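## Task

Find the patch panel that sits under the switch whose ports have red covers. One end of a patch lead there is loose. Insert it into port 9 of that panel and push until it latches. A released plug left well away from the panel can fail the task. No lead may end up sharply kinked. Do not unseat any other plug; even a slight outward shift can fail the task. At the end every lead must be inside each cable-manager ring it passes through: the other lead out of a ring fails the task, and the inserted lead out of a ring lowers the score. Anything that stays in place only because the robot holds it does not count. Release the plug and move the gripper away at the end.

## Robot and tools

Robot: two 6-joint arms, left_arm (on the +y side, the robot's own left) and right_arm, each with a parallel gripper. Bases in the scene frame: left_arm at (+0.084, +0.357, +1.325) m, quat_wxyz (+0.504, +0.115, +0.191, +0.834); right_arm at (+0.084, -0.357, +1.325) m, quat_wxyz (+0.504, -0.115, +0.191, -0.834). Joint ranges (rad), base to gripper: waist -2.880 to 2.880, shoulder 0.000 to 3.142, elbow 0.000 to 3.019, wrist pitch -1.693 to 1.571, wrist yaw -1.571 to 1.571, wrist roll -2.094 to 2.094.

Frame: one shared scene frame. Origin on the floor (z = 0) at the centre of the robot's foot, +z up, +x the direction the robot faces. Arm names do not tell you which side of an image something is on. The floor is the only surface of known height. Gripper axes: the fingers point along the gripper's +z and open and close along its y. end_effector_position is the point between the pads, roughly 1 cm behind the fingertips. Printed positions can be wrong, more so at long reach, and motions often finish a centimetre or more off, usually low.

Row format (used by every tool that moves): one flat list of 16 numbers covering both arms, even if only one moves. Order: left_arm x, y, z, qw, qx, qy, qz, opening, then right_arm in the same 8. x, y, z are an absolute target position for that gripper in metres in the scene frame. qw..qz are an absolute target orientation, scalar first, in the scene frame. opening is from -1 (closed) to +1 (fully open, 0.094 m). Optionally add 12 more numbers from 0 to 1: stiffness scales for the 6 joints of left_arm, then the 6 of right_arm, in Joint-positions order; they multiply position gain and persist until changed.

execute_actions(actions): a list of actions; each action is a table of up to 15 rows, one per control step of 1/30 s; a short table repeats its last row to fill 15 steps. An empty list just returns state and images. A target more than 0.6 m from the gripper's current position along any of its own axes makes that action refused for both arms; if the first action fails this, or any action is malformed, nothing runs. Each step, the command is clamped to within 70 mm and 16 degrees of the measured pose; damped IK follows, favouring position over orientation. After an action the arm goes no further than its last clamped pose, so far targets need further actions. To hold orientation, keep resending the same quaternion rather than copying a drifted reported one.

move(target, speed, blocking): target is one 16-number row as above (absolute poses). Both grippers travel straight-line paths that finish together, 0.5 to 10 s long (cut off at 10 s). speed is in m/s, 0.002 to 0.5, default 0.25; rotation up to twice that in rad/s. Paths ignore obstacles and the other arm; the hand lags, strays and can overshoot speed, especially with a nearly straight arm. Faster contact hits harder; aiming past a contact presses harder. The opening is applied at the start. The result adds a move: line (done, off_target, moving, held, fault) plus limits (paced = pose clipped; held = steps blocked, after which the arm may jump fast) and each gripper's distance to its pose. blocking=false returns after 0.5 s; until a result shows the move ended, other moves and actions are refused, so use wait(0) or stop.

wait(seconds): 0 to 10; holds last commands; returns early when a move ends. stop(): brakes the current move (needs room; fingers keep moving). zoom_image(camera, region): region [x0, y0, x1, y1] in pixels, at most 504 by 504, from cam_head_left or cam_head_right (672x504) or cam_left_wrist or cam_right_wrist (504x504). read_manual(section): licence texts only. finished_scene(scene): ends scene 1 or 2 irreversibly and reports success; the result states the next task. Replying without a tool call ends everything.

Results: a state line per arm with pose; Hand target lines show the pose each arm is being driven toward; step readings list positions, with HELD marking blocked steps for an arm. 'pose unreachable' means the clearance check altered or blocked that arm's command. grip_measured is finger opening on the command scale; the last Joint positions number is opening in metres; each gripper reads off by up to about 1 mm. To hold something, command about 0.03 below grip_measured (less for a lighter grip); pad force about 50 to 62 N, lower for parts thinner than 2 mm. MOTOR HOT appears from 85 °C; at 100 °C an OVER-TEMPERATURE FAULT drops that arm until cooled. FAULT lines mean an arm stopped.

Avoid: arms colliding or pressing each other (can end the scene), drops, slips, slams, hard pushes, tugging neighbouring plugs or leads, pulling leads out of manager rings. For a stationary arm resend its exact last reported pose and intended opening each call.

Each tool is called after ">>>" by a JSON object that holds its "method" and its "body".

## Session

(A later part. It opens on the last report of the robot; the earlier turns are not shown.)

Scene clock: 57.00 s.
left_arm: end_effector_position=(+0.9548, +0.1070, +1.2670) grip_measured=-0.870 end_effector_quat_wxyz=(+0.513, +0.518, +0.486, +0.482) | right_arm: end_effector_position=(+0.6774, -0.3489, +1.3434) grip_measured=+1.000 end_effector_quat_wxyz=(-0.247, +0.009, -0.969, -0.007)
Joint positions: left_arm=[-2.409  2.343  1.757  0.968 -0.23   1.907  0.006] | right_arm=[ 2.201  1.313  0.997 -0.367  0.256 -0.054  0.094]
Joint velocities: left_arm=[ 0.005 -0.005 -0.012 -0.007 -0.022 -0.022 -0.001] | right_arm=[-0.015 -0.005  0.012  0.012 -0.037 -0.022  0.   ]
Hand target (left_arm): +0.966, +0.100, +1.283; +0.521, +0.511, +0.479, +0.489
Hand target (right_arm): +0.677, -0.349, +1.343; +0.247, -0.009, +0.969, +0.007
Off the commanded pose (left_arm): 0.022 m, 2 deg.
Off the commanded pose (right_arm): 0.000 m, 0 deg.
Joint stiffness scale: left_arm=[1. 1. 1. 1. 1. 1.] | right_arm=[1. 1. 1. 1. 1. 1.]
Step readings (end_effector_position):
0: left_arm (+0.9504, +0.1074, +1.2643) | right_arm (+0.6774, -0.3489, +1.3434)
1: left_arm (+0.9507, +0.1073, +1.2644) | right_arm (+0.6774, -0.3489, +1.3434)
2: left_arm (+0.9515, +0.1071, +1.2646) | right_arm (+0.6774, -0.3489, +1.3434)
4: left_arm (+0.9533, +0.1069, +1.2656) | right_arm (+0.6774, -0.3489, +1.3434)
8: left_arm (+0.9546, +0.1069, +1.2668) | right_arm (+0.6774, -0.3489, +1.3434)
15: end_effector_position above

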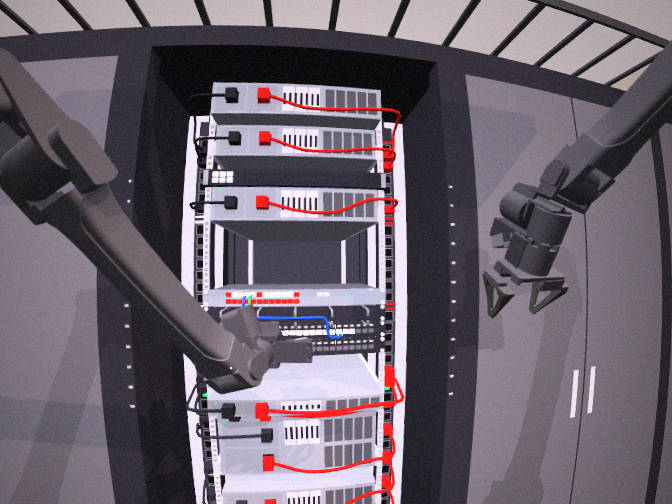

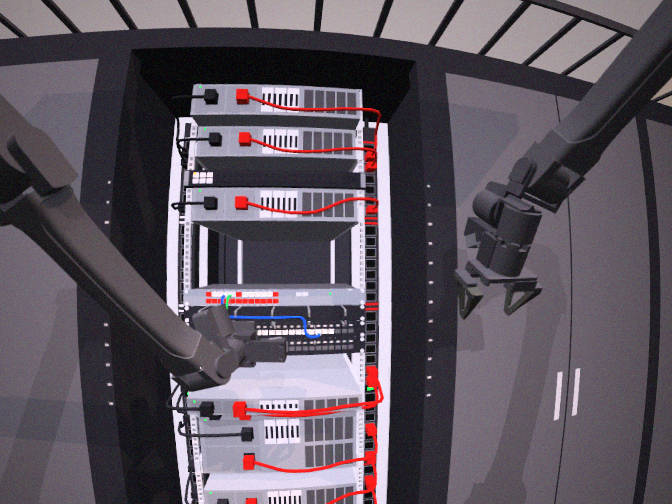

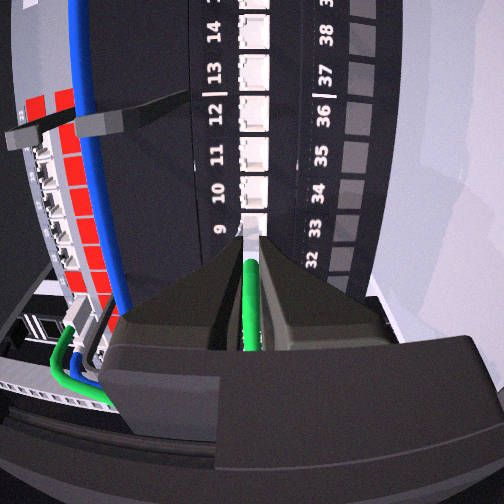

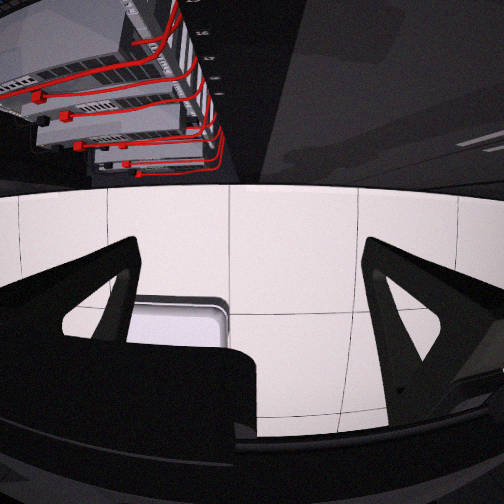

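>>> {"method": "execute_actions", "body": {"actions": [[[0.968,0.099,1.2805,0.5188,0.5128,0.4805,0.4866,-0.9,0.6774,-0.3489,1.3434,0.247,-0.009,0.969,0.007,1]]]}}

>>> {"method": "zoom_image", "body": {"camera": "cam_left_wrist", "region": [190, 130, 310, 270]}}

Scene clock: 57.73 s.
left_arm: end_effector_position=(+0.9545, +0.1063, +1.2648) grip_measured=-0.870 end_effector_quat_wxyz=(+0.511, +0.521, +0.487, +0.480) | right_arm: end_effector_position=(+0.6774, -0.3489, +1.3434) grip_measured=+1.000 end_effector_quat_wxyz=(-0.247, +0.009, -0.969, -0.007)
Joint positions: left_arm=[-2.409  2.344  1.757  0.961 -0.23   1.907  0.006] | right_arm=[ 2.201  1.313  0.997 -0.367  0.256 -0.054  0.094]
Joint velocities: left_arm=[-0.015  0.005 -0.002 -0.007  0.022 -0.007 -0.002] | right_arm=[ 0.005 -0.005  0.002 -0.002  0.081  0.066  0.   ]
Hand target (left_arm): +0.966, +0.100, +1.281; +0.519, +0.513, +0.481, +0.486
Hand target (right_arm): +0.677, -0.349, +1.343; +0.247, -0.009, +0.969, +0.007
Off the commanded pose (left_arm): 0.022 m, 2 deg.
Off the commanded pose (right_arm): 0.000 m, 0 deg.
Joint stiffness scale: left_arm=[1. 1. 1. 1. 1. 1.] | right_arm=[1. 1. 1. 1. 1. 1.]
Step readings (end_effector_position):
0: left_arm (+0.9546, +0.1068, +1.2664) | right_arm (+0.6774, -0.3489, +1.3434)
1: left_arm (+0.9546, +0.1067, +1.2661) | right_arm (+0.6774, -0.3489, +1.3434)
2: left_arm (+0.9545, +0.1065, +1.2656) | right_arm (+0.6774, -0.3489, +1.3434)
4: left_arm (+0.9545, +0.1063, +1.2651) | right_arm (+0.6774, -0.3489, +1.3434)
8: left_arm (+0.9545, +0.1063, +1.2648) | right_arm (+0.6774, -0.3489, +1.3434)
15: end_effector_position above

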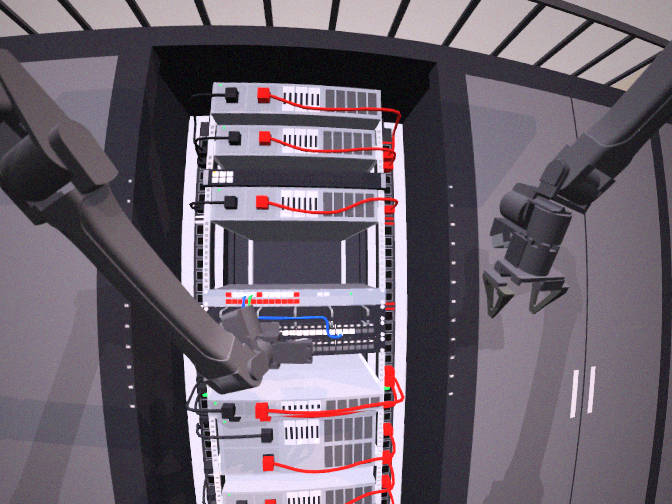

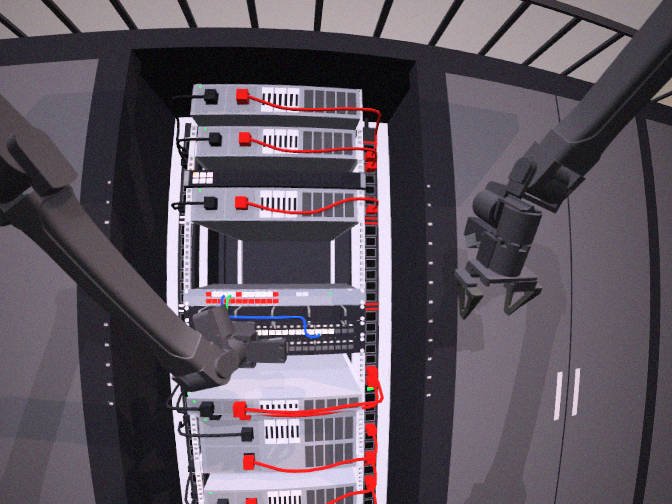

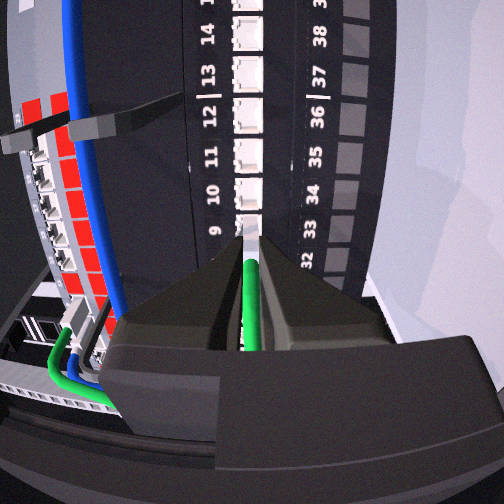

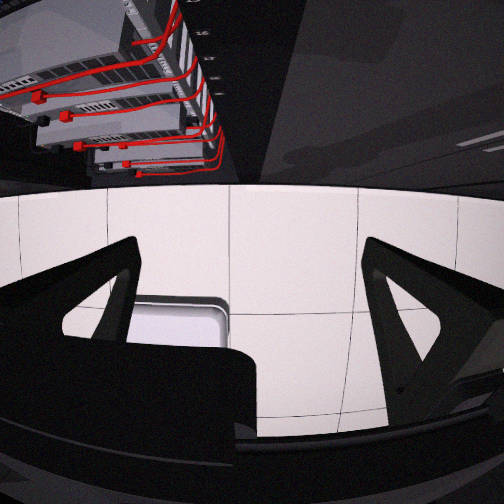

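Region (190, 130, 310, 270) of cam_left_wrist's 504x504 image, scaled by 3.600, with more detail than that image has; it fills the left 432 columns of this view, and the rest is white.

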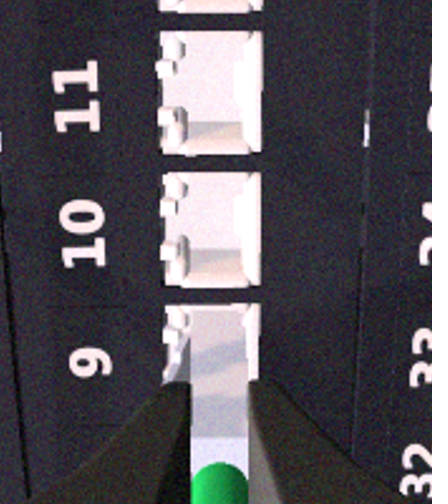

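>>> {"method": "execute_actions", "body": {"actions": [[[0.968,0.1002,1.281,0.5171,0.5111,0.4823,0.4884,-0.9,0.6774,-0.3489,1.3434,0.247,-0.009,0.969,0.007,1],[0.968,0.1002,1.281,0.5171,0.5111,0.4823,0.4884,-0.9,0.6774,-0.3489,1.3434,0.247,-0.009,0.969,0.007,1],[0.968,0.1002,1.281,0.5171,0.5111,0.4823,0.4884,-0.9,0.6774,-0.3489,1.3434,0.247,-0.009,0.969,0.007,1],[0.968,0.1002,1.281,0.5171,0.5111,0.4823,0.4884,-0.9,0.6774,-0.3489,1.3434,0.247,-0.009,0.969,0.007,1],[0.972,0.1002,1.282,0.5171,0.5111,0.4823,0.4884,-0.9,0.6774,-0.3489,1.3434,0.247,-0.009,0.969,0.007,1]]]}}

>>> {"method": "zoom_image", "body": {"camera": "cam_left_wrist", "region": [190, 130, 310, 270]}}

Scene clock: 58.43 s.
left_arm: end_effector_position=(+0.9559, +0.1068, +1.2644) grip_measured=-0.870 end_effector_quat_wxyz=(+0.509, +0.520, +0.489, +0.481) | right_arm: end_effector_position=(+0.6774, -0.3489, +1.3434) grip_measured=+1.000 end_effector_quat_wxyz=(-0.247, +0.009, -0.969, -0.007)
Joint positions: left_arm=[-2.409  2.346  1.762  0.957 -0.235  1.907  0.006] | right_arm=[ 2.201  1.313  0.997 -0.367  0.256 -0.054  0.094]
Joint velocities: left_arm=[-0.015 -0.005 -0.002  0.007 -0.051  0.007 -0.001] | right_arm=[-0.005 -0.005 -0.017 -0.007  0.037 -0.022  0.   ]
Hand target (left_arm): +0.970, +0.101, +1.283; +0.517, +0.511, +0.483, +0.488
Hand target (right_arm): +0.677, -0.349, +1.343; +0.247, -0.009, +0.969, +0.007
Off the commanded pose (left_arm): 0.025 m, 2 deg.
Off the commanded pose (right_arm): 0.000 m, 0 deg.
Joint stiffness scale: left_arm=[1. 1. 1. 1. 1. 1.] | right_arm=[1. 1. 1. 1. 1. 1.]
Step readings (end_effector_position):
0: left_arm (+0.9545, +0.1063, +1.2648) | right_arm (+0.6774, -0.3489, +1.3434)
1: left_arm (+0.9545, +0.1066, +1.2647) | right_arm (+0.6774, -0.3489, +1.3434)
2: left_arm (+0.9546, +0.1069, +1.2646) | right_arm (+0.6774, -0.3489, +1.3434)
4: left_arm (+0.9546, +0.1071, +1.2645) | right_arm (+0.6774, -0.3489, +1.3434)
8: left_arm (+0.9559, +0.1068, +1.2644) | right_arm (+0.6774, -0.3489, +1.3434)
15: end_effector_position above

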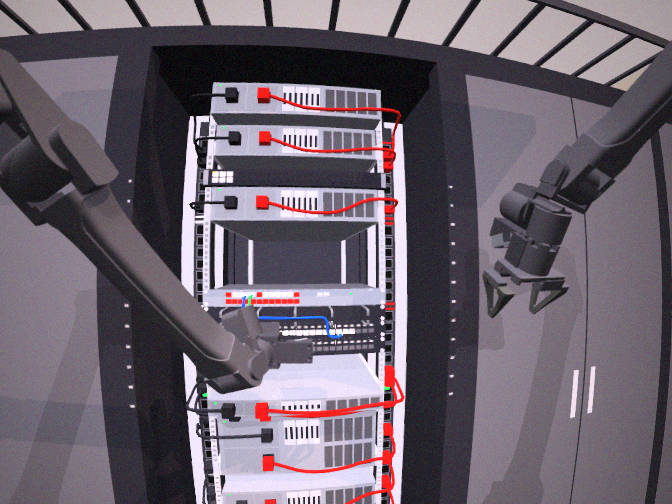

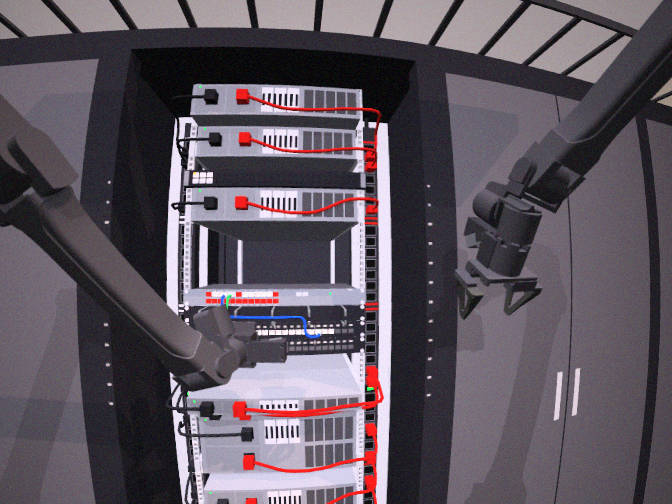

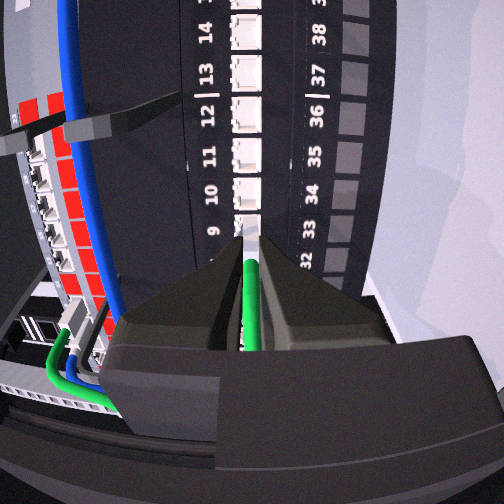

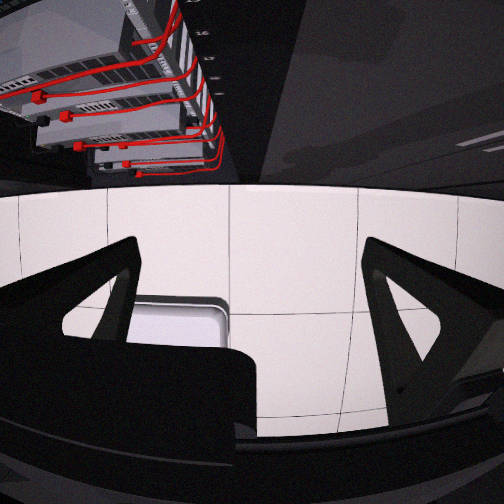

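Region (190, 130, 310, 270) of cam_left_wrist's 504x504 image, scaled by 3.600, with more detail than that image has; it fills the left 432 columns of this view, and the rest is white.

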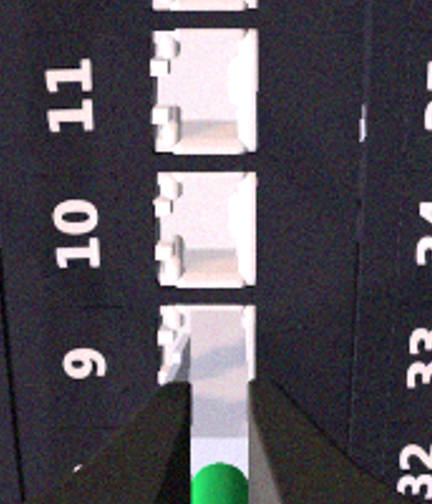

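>>> {"method": "execute_actions", "body": {"actions": [[[0.970,0.1005,1.2845,0.5196,0.5086,0.4796,0.4911,-0.9,0.6774,-0.3489,1.3434,0.247,-0.009,0.969,0.007,1]]]}}

>>> {"method": "zoom_image", "body": {"camera": "cam_left_wrist", "region": [190, 130, 310, 270]}}

Scene clock: 59.20 s.
left_arm: end_effector_position=(+0.9559, +0.1068, +1.2644) grip_measured=-0.870 end_effector_quat_wxyz=(+0.509, +0.520, +0.489, +0.481) | right_arm: end_effector_position=(+0.6774, -0.3489, +1.3434) grip_measured=+1.000 end_effector_quat_wxyz=(-0.247, +0.009, -0.969, -0.007)
Joint positions: left_arm=[-2.409  2.346  1.762  0.957 -0.235  1.907  0.006] | right_arm=[ 2.201  1.313  0.997 -0.367  0.256 -0.054  0.094]
Joint velocities: left_arm=[ 0.005 -0.005 -0.002  0.007 -0.022  0.007  0.   ] | right_arm=[-0.015 -0.005  0.007 -0.007  0.007 -0.022  0.   ]
Hand target (left_arm): +0.968, +0.101, +1.285; +0.520, +0.509, +0.480, +0.491
Hand target (right_arm): +0.677, -0.349, +1.343; +0.247, -0.009, +0.969, +0.007
Off the commanded pose (left_arm): 0.025 m, 2 deg.
Off the commanded pose (right_arm): 0.000 m, 0 deg.
Joint stiffness scale: left_arm=[1. 1. 1. 1. 1. 1.] | right_arm=[1. 1. 1. 1. 1. 1.]
Step readings (end_effector_position):
0: left_arm (+0.9559, +0.1068, +1.2644) | right_arm (+0.6774, -0.3489, +1.3434)
1: left_arm (+0.9559, +0.1068, +1.2644) | right_arm (+0.6774, -0.3489, +1.3434)
2: left_arm (+0.9559, +0.1068, +1.2644) | right_arm (+0.6774, -0.3489, +1.3434)
4: left_arm (+0.9559, +0.1068, +1.2644) | right_arm (+0.6774, -0.3489, +1.3434)
8: left_arm (+0.9559, +0.1068, +1.2644) | right_arm (+0.6774, -0.3489, +1.3434)
15: end_effector_position above

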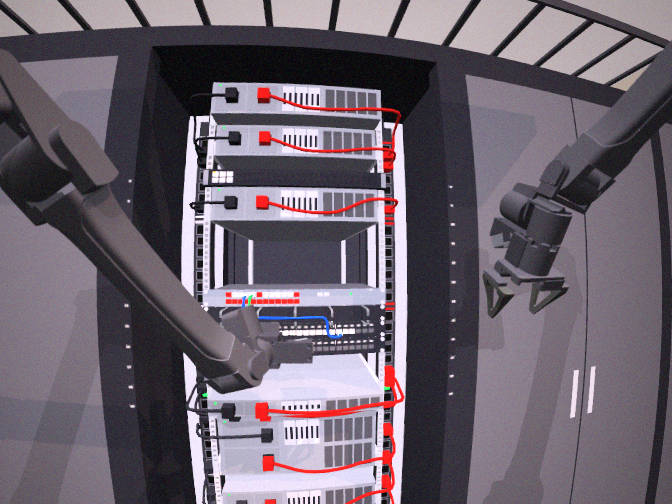

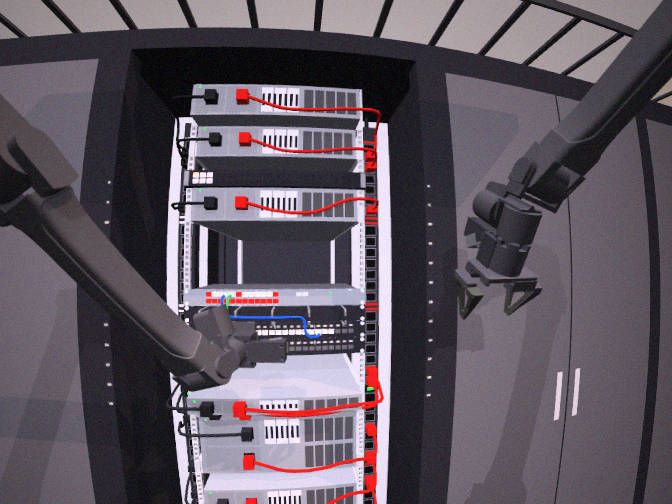

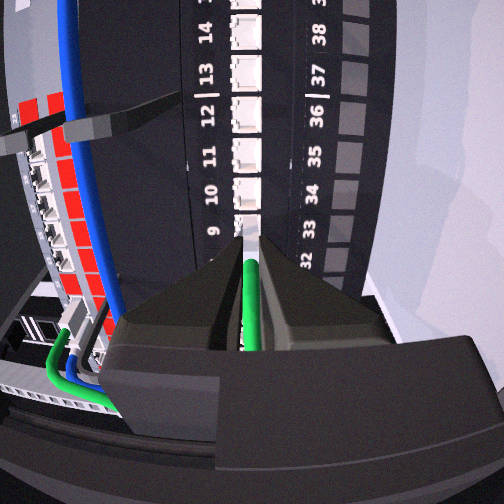

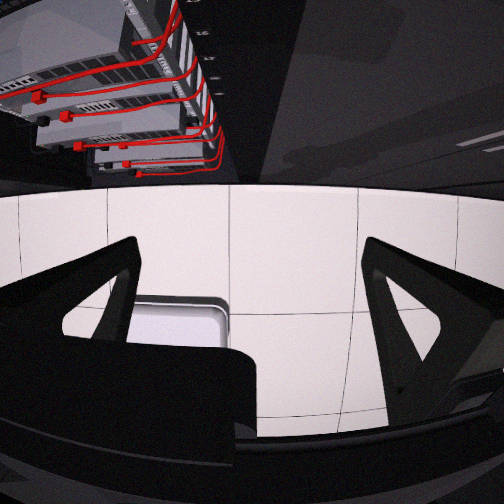

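Region (190, 130, 310, 270) of cam_left_wrist's 504x504 image, scaled by 3.600, with more detail than that image has; it fills the left 432 columns of this view, and the rest is white.

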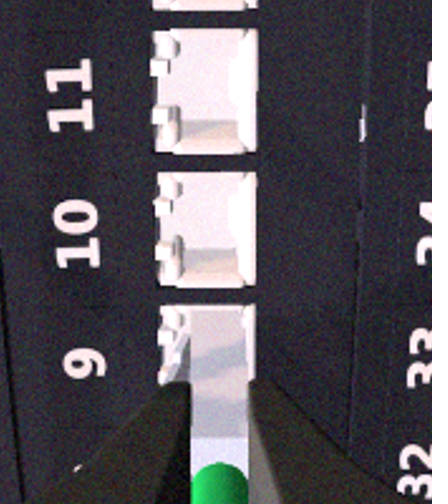

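>>> {"method": "execute_actions", "body": {"actions": [[[0.970,0.1005,1.2895,0.5246,0.5034,0.4741,0.4964,-0.9,0.6774,-0.3489,1.3434,0.247,-0.009,0.969,0.007,1]]]}}

>>> {"method": "zoom_image", "body": {"camera": "cam_left_wrist", "region": [190, 130, 310, 270]}}

Scene clock: 59.90 s.
left_arm: end_effector_position=(+0.9559, +0.1064, +1.2645) grip_measured=-0.870 end_effector_quat_wxyz=(+0.509, +0.522, +0.487, +0.481) | right_arm: end_effector_position=(+0.6774, -0.3489, +1.3434) grip_measured=+1.000 end_effector_quat_wxyz=(-0.247, +0.009, -0.969, -0.007)
Joint positions: left_arm=[-2.409  2.346  1.762  0.957 -0.234  1.911  0.006] | right_arm=[ 2.201  1.313  0.997 -0.367  0.256 -0.054  0.094]
Joint velocities: left_arm=[ 0.024  0.005 -0.002  0.007  0.007 -0.037  0.   ] | right_arm=[ 0.005 -0.005  0.012 -0.007 -0.007  0.007  0.   ]
Hand target (left_arm): +0.968, +0.101, +1.290; +0.525, +0.503, +0.475, +0.496
Hand target (right_arm): +0.677, -0.349, +1.343; +0.247, -0.009, +0.969, +0.007
Off the commanded pose (left_arm): 0.029 m, 4 deg.
Off the commanded pose (right_arm): 0.000 m, 0 deg.
Joint stiffness scale: left_arm=[1. 1. 1. 1. 1. 1.] | right_arm=[1. 1. 1. 1. 1. 1.]
Step readings (end_effector_position):
0: left_arm (+0.9559, +0.1068, +1.2644) | right_arm (+0.6774, -0.3489, +1.3434)
1: left_arm (+0.9559, +0.1066, +1.2645) | right_arm (+0.6774, -0.3489, +1.3434)
2: left_arm (+0.9559, +0.1064, +1.2645) | right_arm (+0.6774, -0.3489, +1.3434)
4: left_arm (+0.9559, +0.1064, +1.2645) | right_arm (+0.6774, -0.3489, +1.3434)
8: left_arm (+0.9559, +0.1064, +1.2645) | right_arm (+0.6774, -0.3489, +1.3434)
15: end_effector_position above

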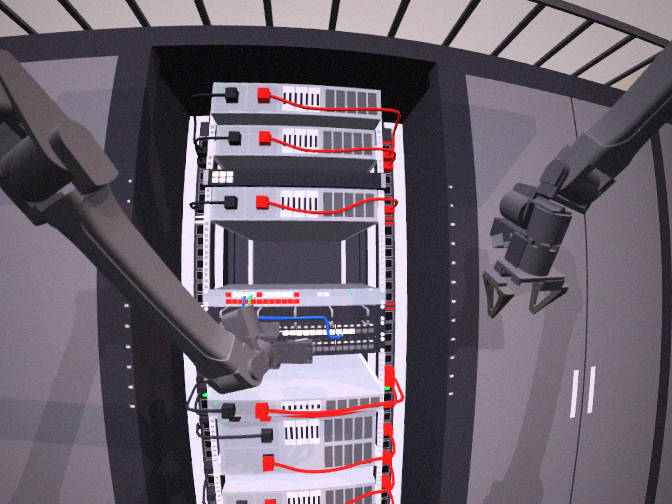

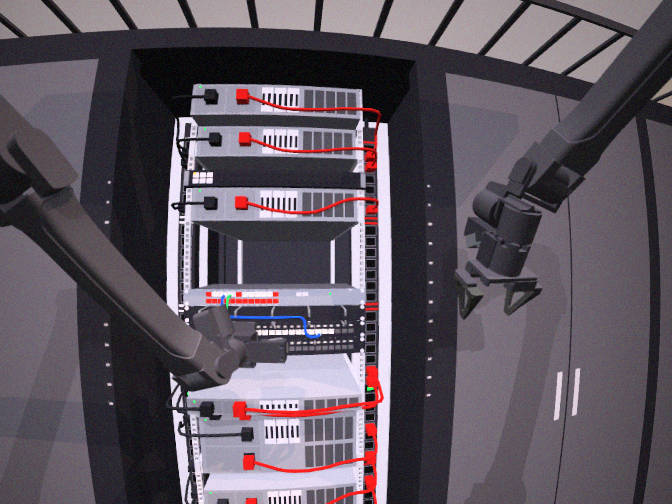

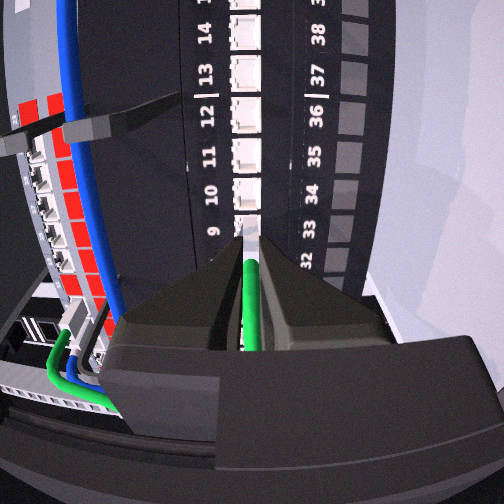

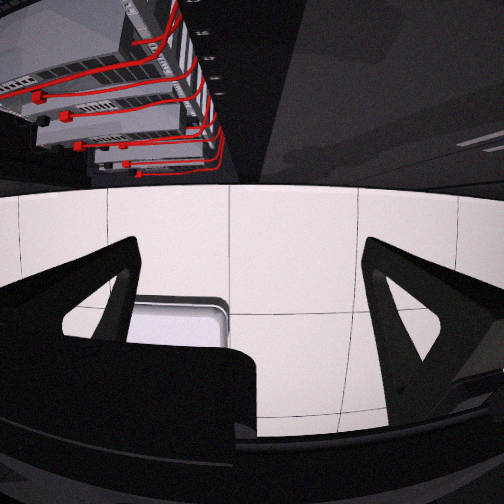

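Region (190, 130, 310, 270) of cam_left_wrist's 504x504 image, scaled by 3.600, with more detail than that image has; it fills the left 432 columns of this view, and the rest is white.

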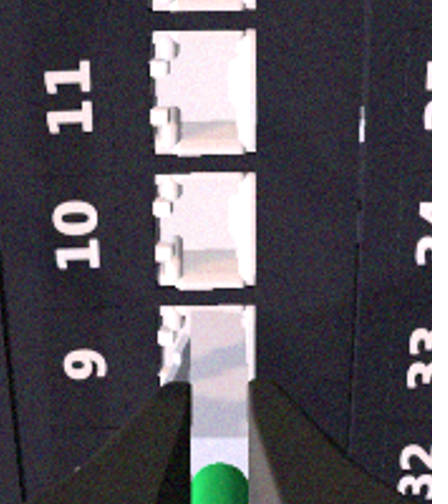

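>>> {"method": "execute_actions", "body": {"actions": []}}

>>> {"method": "zoom_image", "body": {"camera": "cam_left_wrist", "region": [190,130,310,270]}}

Scene clock: 60.53 s.
left_arm: end_effector_position=(+0.9559, +0.1064, +1.2645) grip_measured=-0.870 end_effector_quat_wxyz=(+0.509, +0.522, +0.487, +0.481) | right_arm: end_effector_position=(+0.6774, -0.3489, +1.3434) grip_measured=+1.000 end_effector_quat_wxyz=(-0.247, +0.009, -0.969, -0.007)
Joint positions: left_arm=[-2.409  2.346  1.762  0.957 -0.234  1.911  0.006] | right_arm=[ 2.201  1.313  0.997 -0.367  0.256 -0.054  0.094]
Joint velocities: left_arm=[-0.005 -0.015 -0.012 -0.002 -0.051 -0.051  0.   ] | right_arm=[ 0.005 -0.005  0.002 -0.012 -0.037  0.007  0.   ]
Hand target (left_arm): +0.968, +0.101, +1.290; +0.525, +0.503, +0.475, +0.496
Hand target (right_arm): +0.677, -0.349, +1.343; +0.247, -0.009, +0.969, +0.007
Off the commanded pose (left_arm): 0.029 m, 4 deg.
Off the commanded pose (right_arm): 0.000 m, 0 deg.
Joint stiffness scale: left_arm=[1. 1. 1. 1. 1. 1.] | right_arm=[1. 1. 1. 1. 1. 1.]

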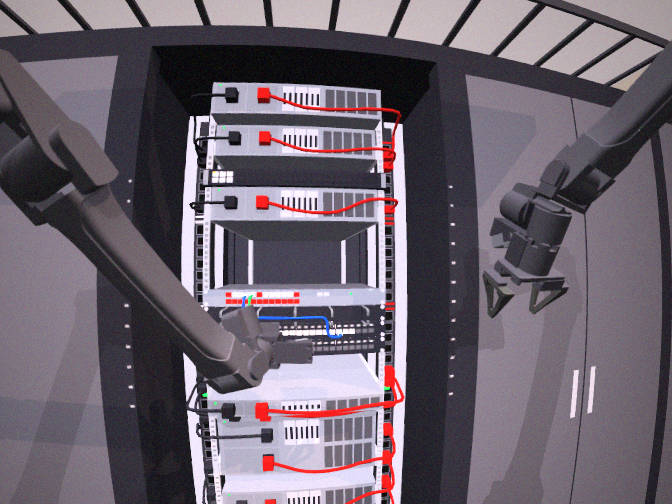

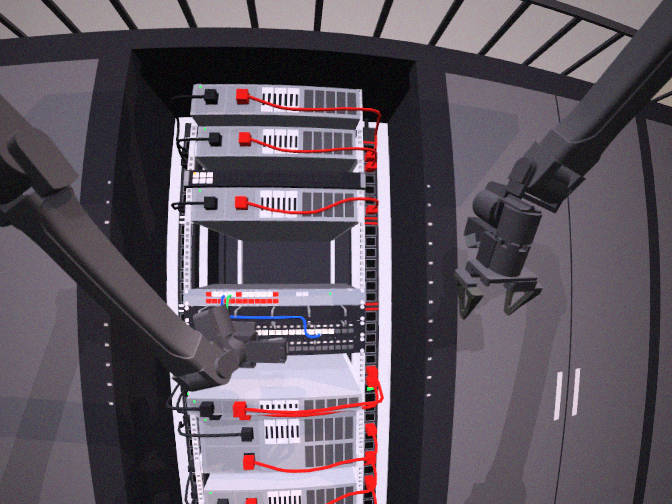

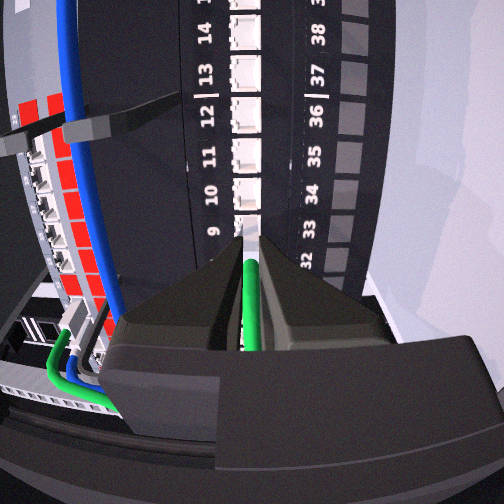

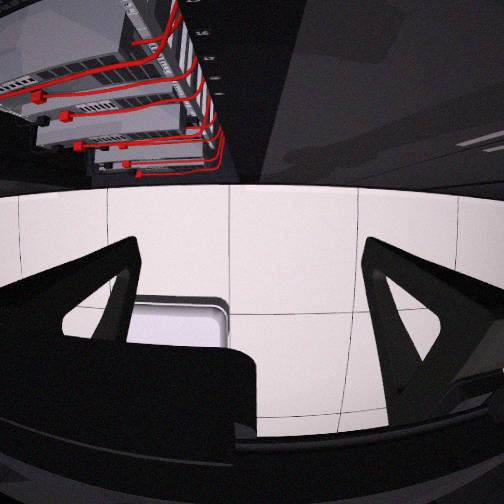

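Region (190, 130, 310, 270) of cam_left_wrist's 504x504 image, scaled by 3.600, with more detail than that image has; it fills the left 432 columns of this view, and the rest is white.

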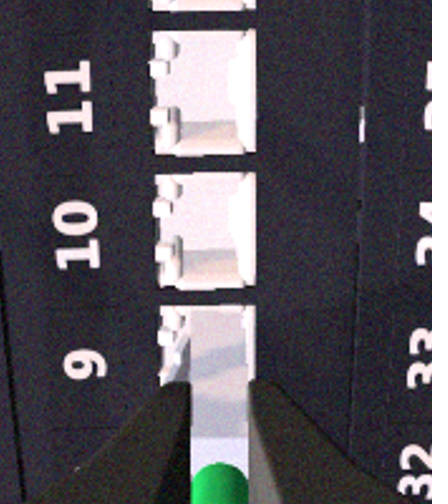

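>>> {"method": "execute_actions", "body": {"actions": [[[0.968,0.1025,1.2935,0.5246,0.5034,0.4741,0.4964,-0.9,0.6774,-0.3489,1.3434,0.247,-0.009,0.969,0.007,1]]]}}

>>> {"method": "zoom_image", "body": {"camera": "cam_left_wrist", "region": [190,130,310,270]}}

Scene clock: 61.23 s.
left_arm: end_effector_position=(+0.9559, +0.1064, +1.2645) grip_measured=-0.870 end_effector_quat_wxyz=(+0.509, +0.522, +0.487, +0.481) | right_arm: end_effector_position=(+0.6774, -0.3489, +1.3434) grip_measured=+1.000 end_effector_quat_wxyz=(-0.247, +0.009, -0.969, -0.007)
Joint positions: left_arm=[-2.409  2.346  1.762  0.957 -0.234  1.911  0.006] | right_arm=[ 2.201  1.313  0.997 -0.367  0.256 -0.054  0.094]
Joint velocities: left_arm=[-0.024 -0.015 -0.007 -0.007  0.007 -0.037 -0.001] | right_arm=[-0.015 -0.005  0.012 -0.012 -0.022 -0.007  0.   ]
Hand target (left_arm): +0.967, +0.103, +1.294; +0.525, +0.503, +0.475, +0.496
Hand target (right_arm): +0.677, -0.349, +1.343; +0.247, -0.009, +0.969, +0.007
Off the commanded pose (left_arm): 0.032 m, 4 deg.
Off the commanded pose (right_arm): 0.000 m, 0 deg.
Joint stiffness scale: left_arm=[1. 1. 1. 1. 1. 1.] | right_arm=[1. 1. 1. 1. 1. 1.]
Step readings (end_effector_position):
0: left_arm (+0.9559, +0.1064, +1.2645) | right_arm (+0.6774, -0.3489, +1.3434)
1: left_arm (+0.9559, +0.1064, +1.2645) | right_arm (+0.6774, -0.3489, +1.3434)
2: left_arm (+0.9559, +0.1064, +1.2645) | right_arm (+0.6774, -0.3489, +1.3434)
4: left_arm (+0.9559, +0.1064, +1.2645) | right_arm (+0.6774, -0.3489, +1.3434)
8: left_arm (+0.9559, +0.1064, +1.2645) | right_arm (+0.6774, -0.3489, +1.3434)
15: end_effector_position above

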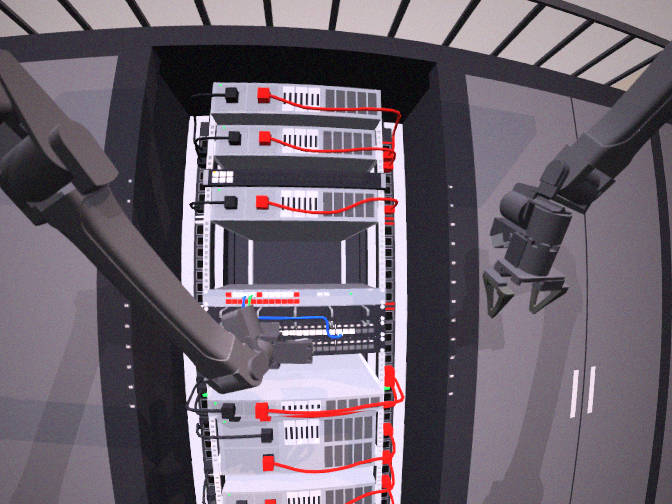

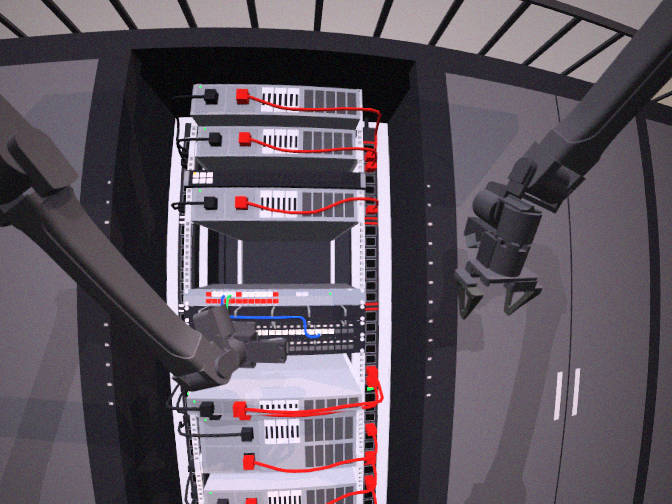

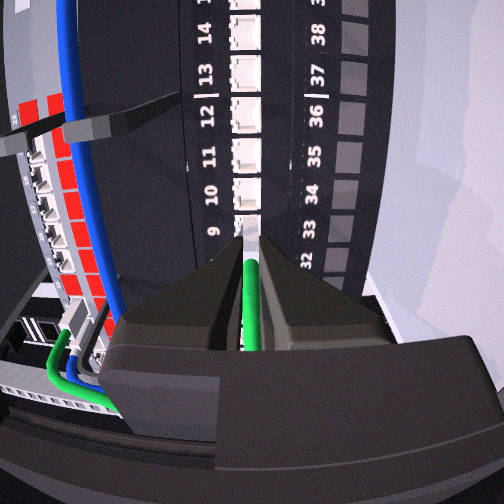

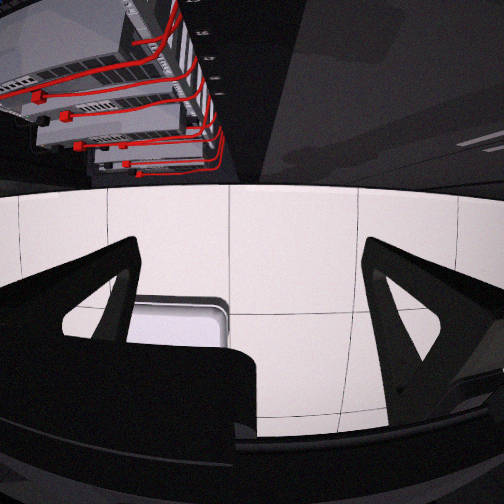

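Region (190, 130, 310, 270) of cam_left_wrist's 504x504 image, scaled by 3.600, with more detail than that image has; it fills the left 432 columns of this view, and the rest is white.

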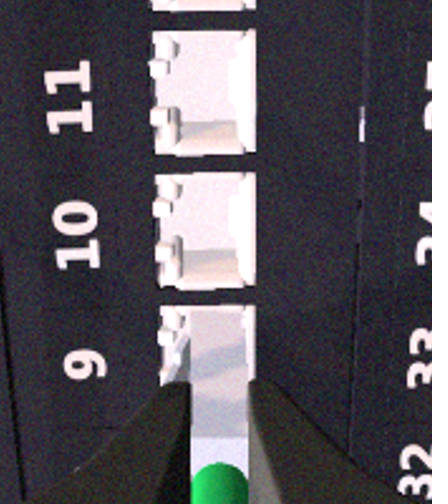

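>>> {"method": "execute_actions", "body": {"actions": [[[0.964,0.1025,1.3035,0.5246,0.5034,0.4741,0.4964,-0.9,0.6774,-0.3489,1.3434,0.247,-0.009,0.969,0.007,1],[0.964,0.1025,1.3035,0.5246,0.5034,0.4741,0.4964,-0.9,0.6774,-0.3489,1.3434,0.247,-0.009,0.969,0.007,1],[0.964,0.1025,1.3035,0.5246,0.5034,0.4741,0.4964,-0.9,0.6774,-0.3489,1.3434,0.247,-0.009,0.969,0.007,1],[0.966,0.1025,1.2935,0.5246,0.5034,0.4741,0.4964,-0.9,0.6774,-0.3489,1.3434,0.247,-0.009,0.969,0.007,1]]]}}

>>> {"method": "zoom_image", "body": {"camera": "cam_left_wrist", "region": [190,130,310,270]}}

Scene clock: 61.97 s.
left_arm: end_effector_position=(+0.9559, +0.1065, +1.2645) grip_measured=-0.870 end_effector_quat_wxyz=(+0.509, +0.522, +0.487, +0.482) | right_arm: end_effector_position=(+0.6774, -0.3489, +1.3434) grip_measured=+1.000 end_effector_quat_wxyz=(-0.247, +0.009, -0.969, -0.007)
Joint positions: left_arm=[-2.409  2.346  1.762  0.957 -0.234  1.912  0.006] | right_arm=[ 2.201  1.313  0.997 -0.367  0.256 -0.054  0.094]
Joint velocities: left_arm=[-0.005  0.005 -0.017 -0.002 -0.022 -0.051  0.   ] | right_arm=[-0.024 -0.005 -0.007  0.002 -0.037  0.007  0.   ]
Hand target (left_arm): +0.965, +0.103, +1.294; +0.525, +0.503, +0.475, +0.496
Hand target (right_arm): +0.677, -0.349, +1.343; +0.247, -0.009, +0.969, +0.007
Off the commanded pose (left_arm): 0.031 m, 4 deg.
Off the commanded pose (right_arm): 0.000 m, 0 deg.
Joint stiffness scale: left_arm=[1. 1. 1. 1. 1. 1.] | right_arm=[1. 1. 1. 1. 1. 1.]
Step readings (end_effector_position):
0: left_arm (+0.9559, +0.1064, +1.2645) | right_arm (+0.6774, -0.3489, +1.3434)
1: left_arm (+0.9559, +0.1065, +1.2645) | right_arm (+0.6774, -0.3489, +1.3434)
2: left_arm (+0.9559, +0.1065, +1.2645) | right_arm (+0.6774, -0.3489, +1.3434)
4: left_arm (+0.9559, +0.1065, +1.2645) | right_arm (+0.6774, -0.3489, +1.3434)
8: left_arm (+0.9559, +0.1065, +1.2645) | right_arm (+0.6774, -0.3489, +1.3434)
15: end_effector_position above

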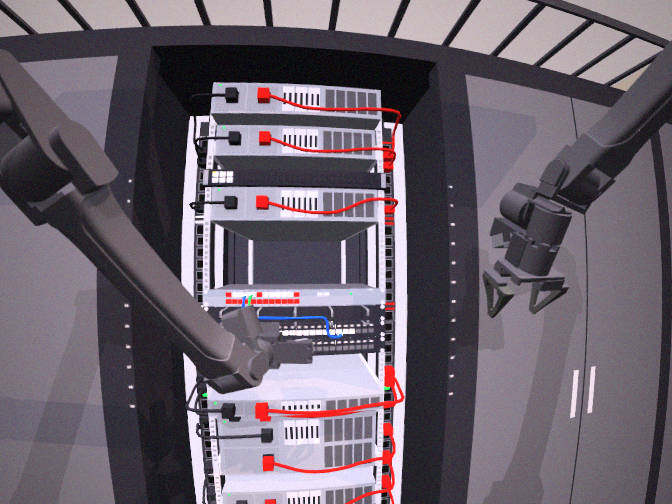

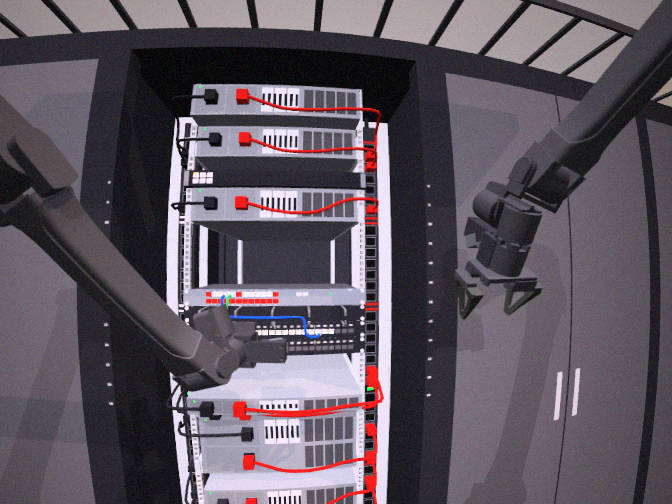

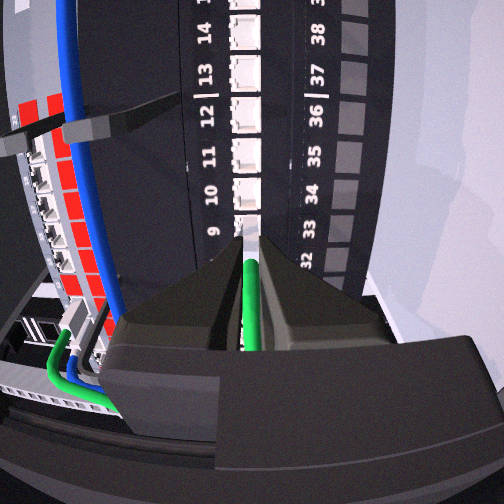

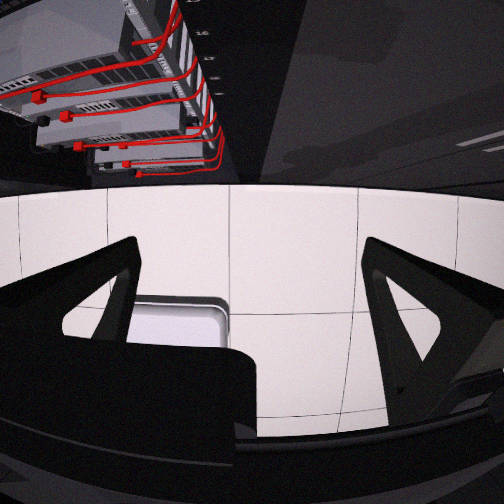

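Region (190, 130, 310, 270) of cam_left_wrist's 504x504 image, scaled by 3.600, with more detail than that image has; it fills the left 432 columns of this view, and the rest is white.

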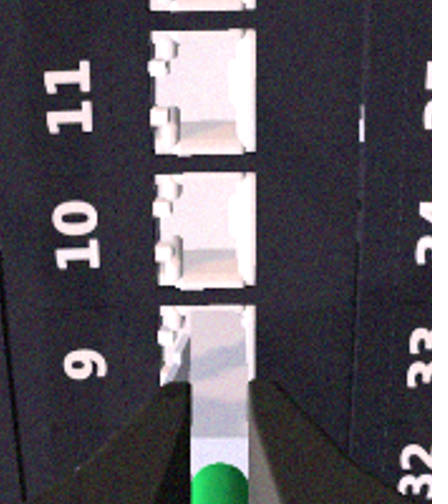

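>>> {"method": "execute_actions", "body": {"actions": [[[0.976,0.1015,1.290,0.5246,0.5034,0.4741,0.4964,-0.9,0.6774,-0.3489,1.3434,0.247,-0.009,0.969,0.007,1]],[[0.982,0.1015,1.292,0.5246,0.5034,0.4741,0.4964,-0.9,0.6774,-0.3489,1.3434,0.247,-0.009,0.969,0.007,1]]]}}

>>> {"method": "zoom_image", "body": {"camera": "cam_left_wrist", "region": [190,130,310,270]}}

Scene clock: 63.20 s.
left_arm: end_effector_position=(+0.9562, +0.1062, +1.2645) grip_measured=-0.870 end_effector_quat_wxyz=(+0.509, +0.522, +0.486, +0.482) | right_arm: end_effector_position=(+0.6774, -0.3489, +1.3434) grip_measured=+1.000 end_effector_quat_wxyz=(-0.247, +0.009, -0.969, -0.007)
Joint positions: left_arm=[-2.409  2.347  1.764  0.957 -0.233  1.912  0.006] | right_arm=[ 2.201  1.313  0.997 -0.367  0.256 -0.054  0.094]
Joint velocities: left_arm=[-0.015 -0.005  0.002 -0.002  0.007 -0.007 -0.   ] | right_arm=[ 0.005 -0.015  0.002 -0.002 -0.007  0.11   0.   ]
Hand target (left_arm): +0.977, +0.104, +1.294; +0.525, +0.503, +0.474, +0.496
Hand target (right_arm): +0.677, -0.349, +1.343; +0.247, -0.009, +0.969, +0.007
Off the commanded pose (left_arm): 0.038 m, 4 deg.
Off the commanded pose (right_arm): 0.000 m, 0 deg.
Joint stiffness scale: left_arm=[1. 1. 1. 1. 1. 1.] | right_arm=[1. 1. 1. 1. 1. 1.]
Step readings (end_effector_position; steps 1 to 15: 1st action; 16 to 30: 2nd action):
0: left_arm (+0.9559, +0.1065, +1.2645) | right_arm (+0.6774, -0.3489, +1.3434)
1: left_arm (+0.9559, +0.1064, +1.2646) | right_arm (+0.6774, -0.3489, +1.3434)
2: left_arm (+0.9559, +0.1063, +1.2646) | right_arm (+0.6774, -0.3489, +1.3434)
4: left_arm (+0.9559, +0.1063, +1.2646) | right_arm (+0.6774, -0.3489, +1.3434)
8: left_arm (+0.9559, +0.1063, +1.2646) | right_arm (+0.6774, -0.3489, +1.3434)
15: left_arm (+0.9559, +0.1063, +1.2646) | right_arm (+0.6774, -0.3489, +1.3434)
16: left_arm (+0.9561, +0.1063, +1.2648) | right_arm (+0.6774, -0.3489, +1.3434)
17: left_arm (+0.9561, +0.1062, +1.2643) | right_arm (+0.6774, -0.3489, +1.3434)
19: left_arm (+0.9562, +0.1062, +1.2645) | right_arm (+0.6774, -0.3489, +1.3434)
23: left_arm (+0.9562, +0.1062, +1.2645) | right_arm (+0.6774, -0.3489, +1.3434)
30: end_effector_position above

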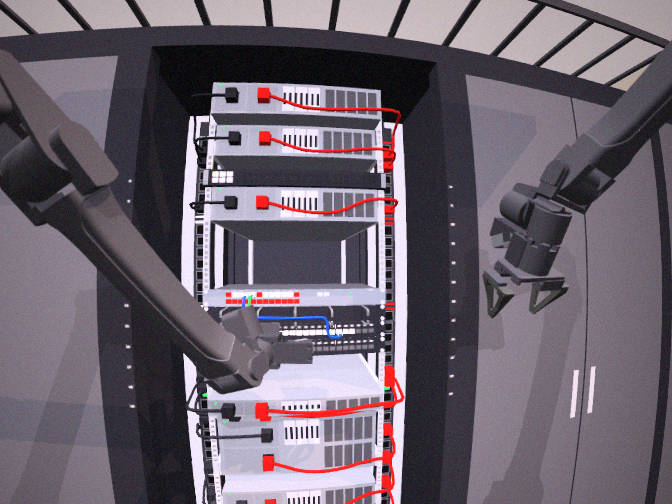

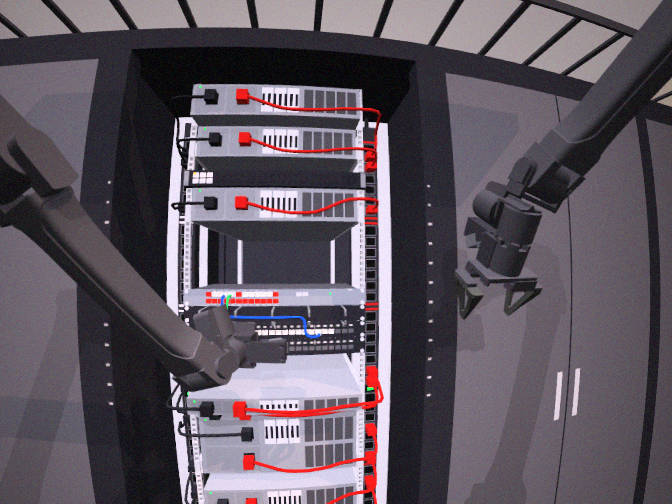

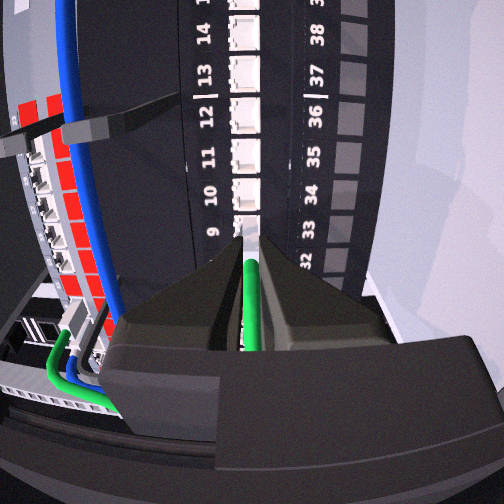

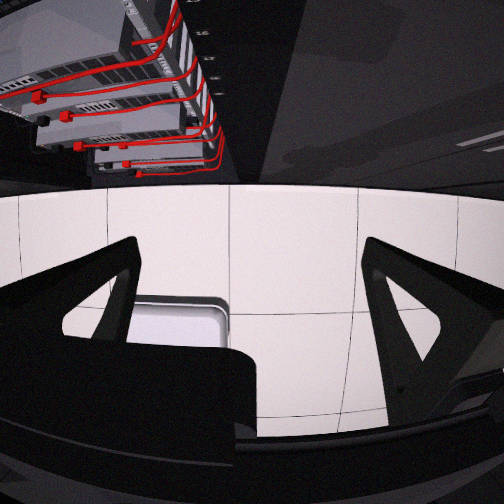

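Region (190, 130, 310, 270) of cam_left_wrist's 504x504 image, scaled by 3.600, with more detail than that image has; it fills the left 432 columns of this view, and the rest is white.

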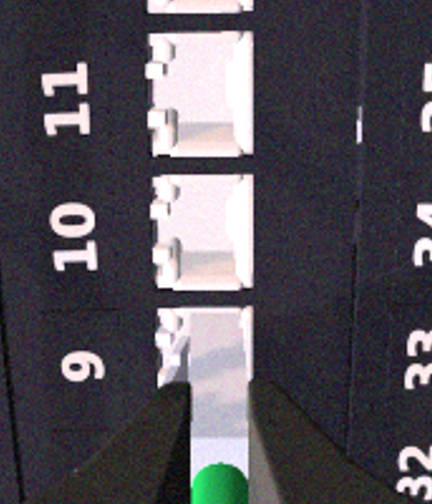

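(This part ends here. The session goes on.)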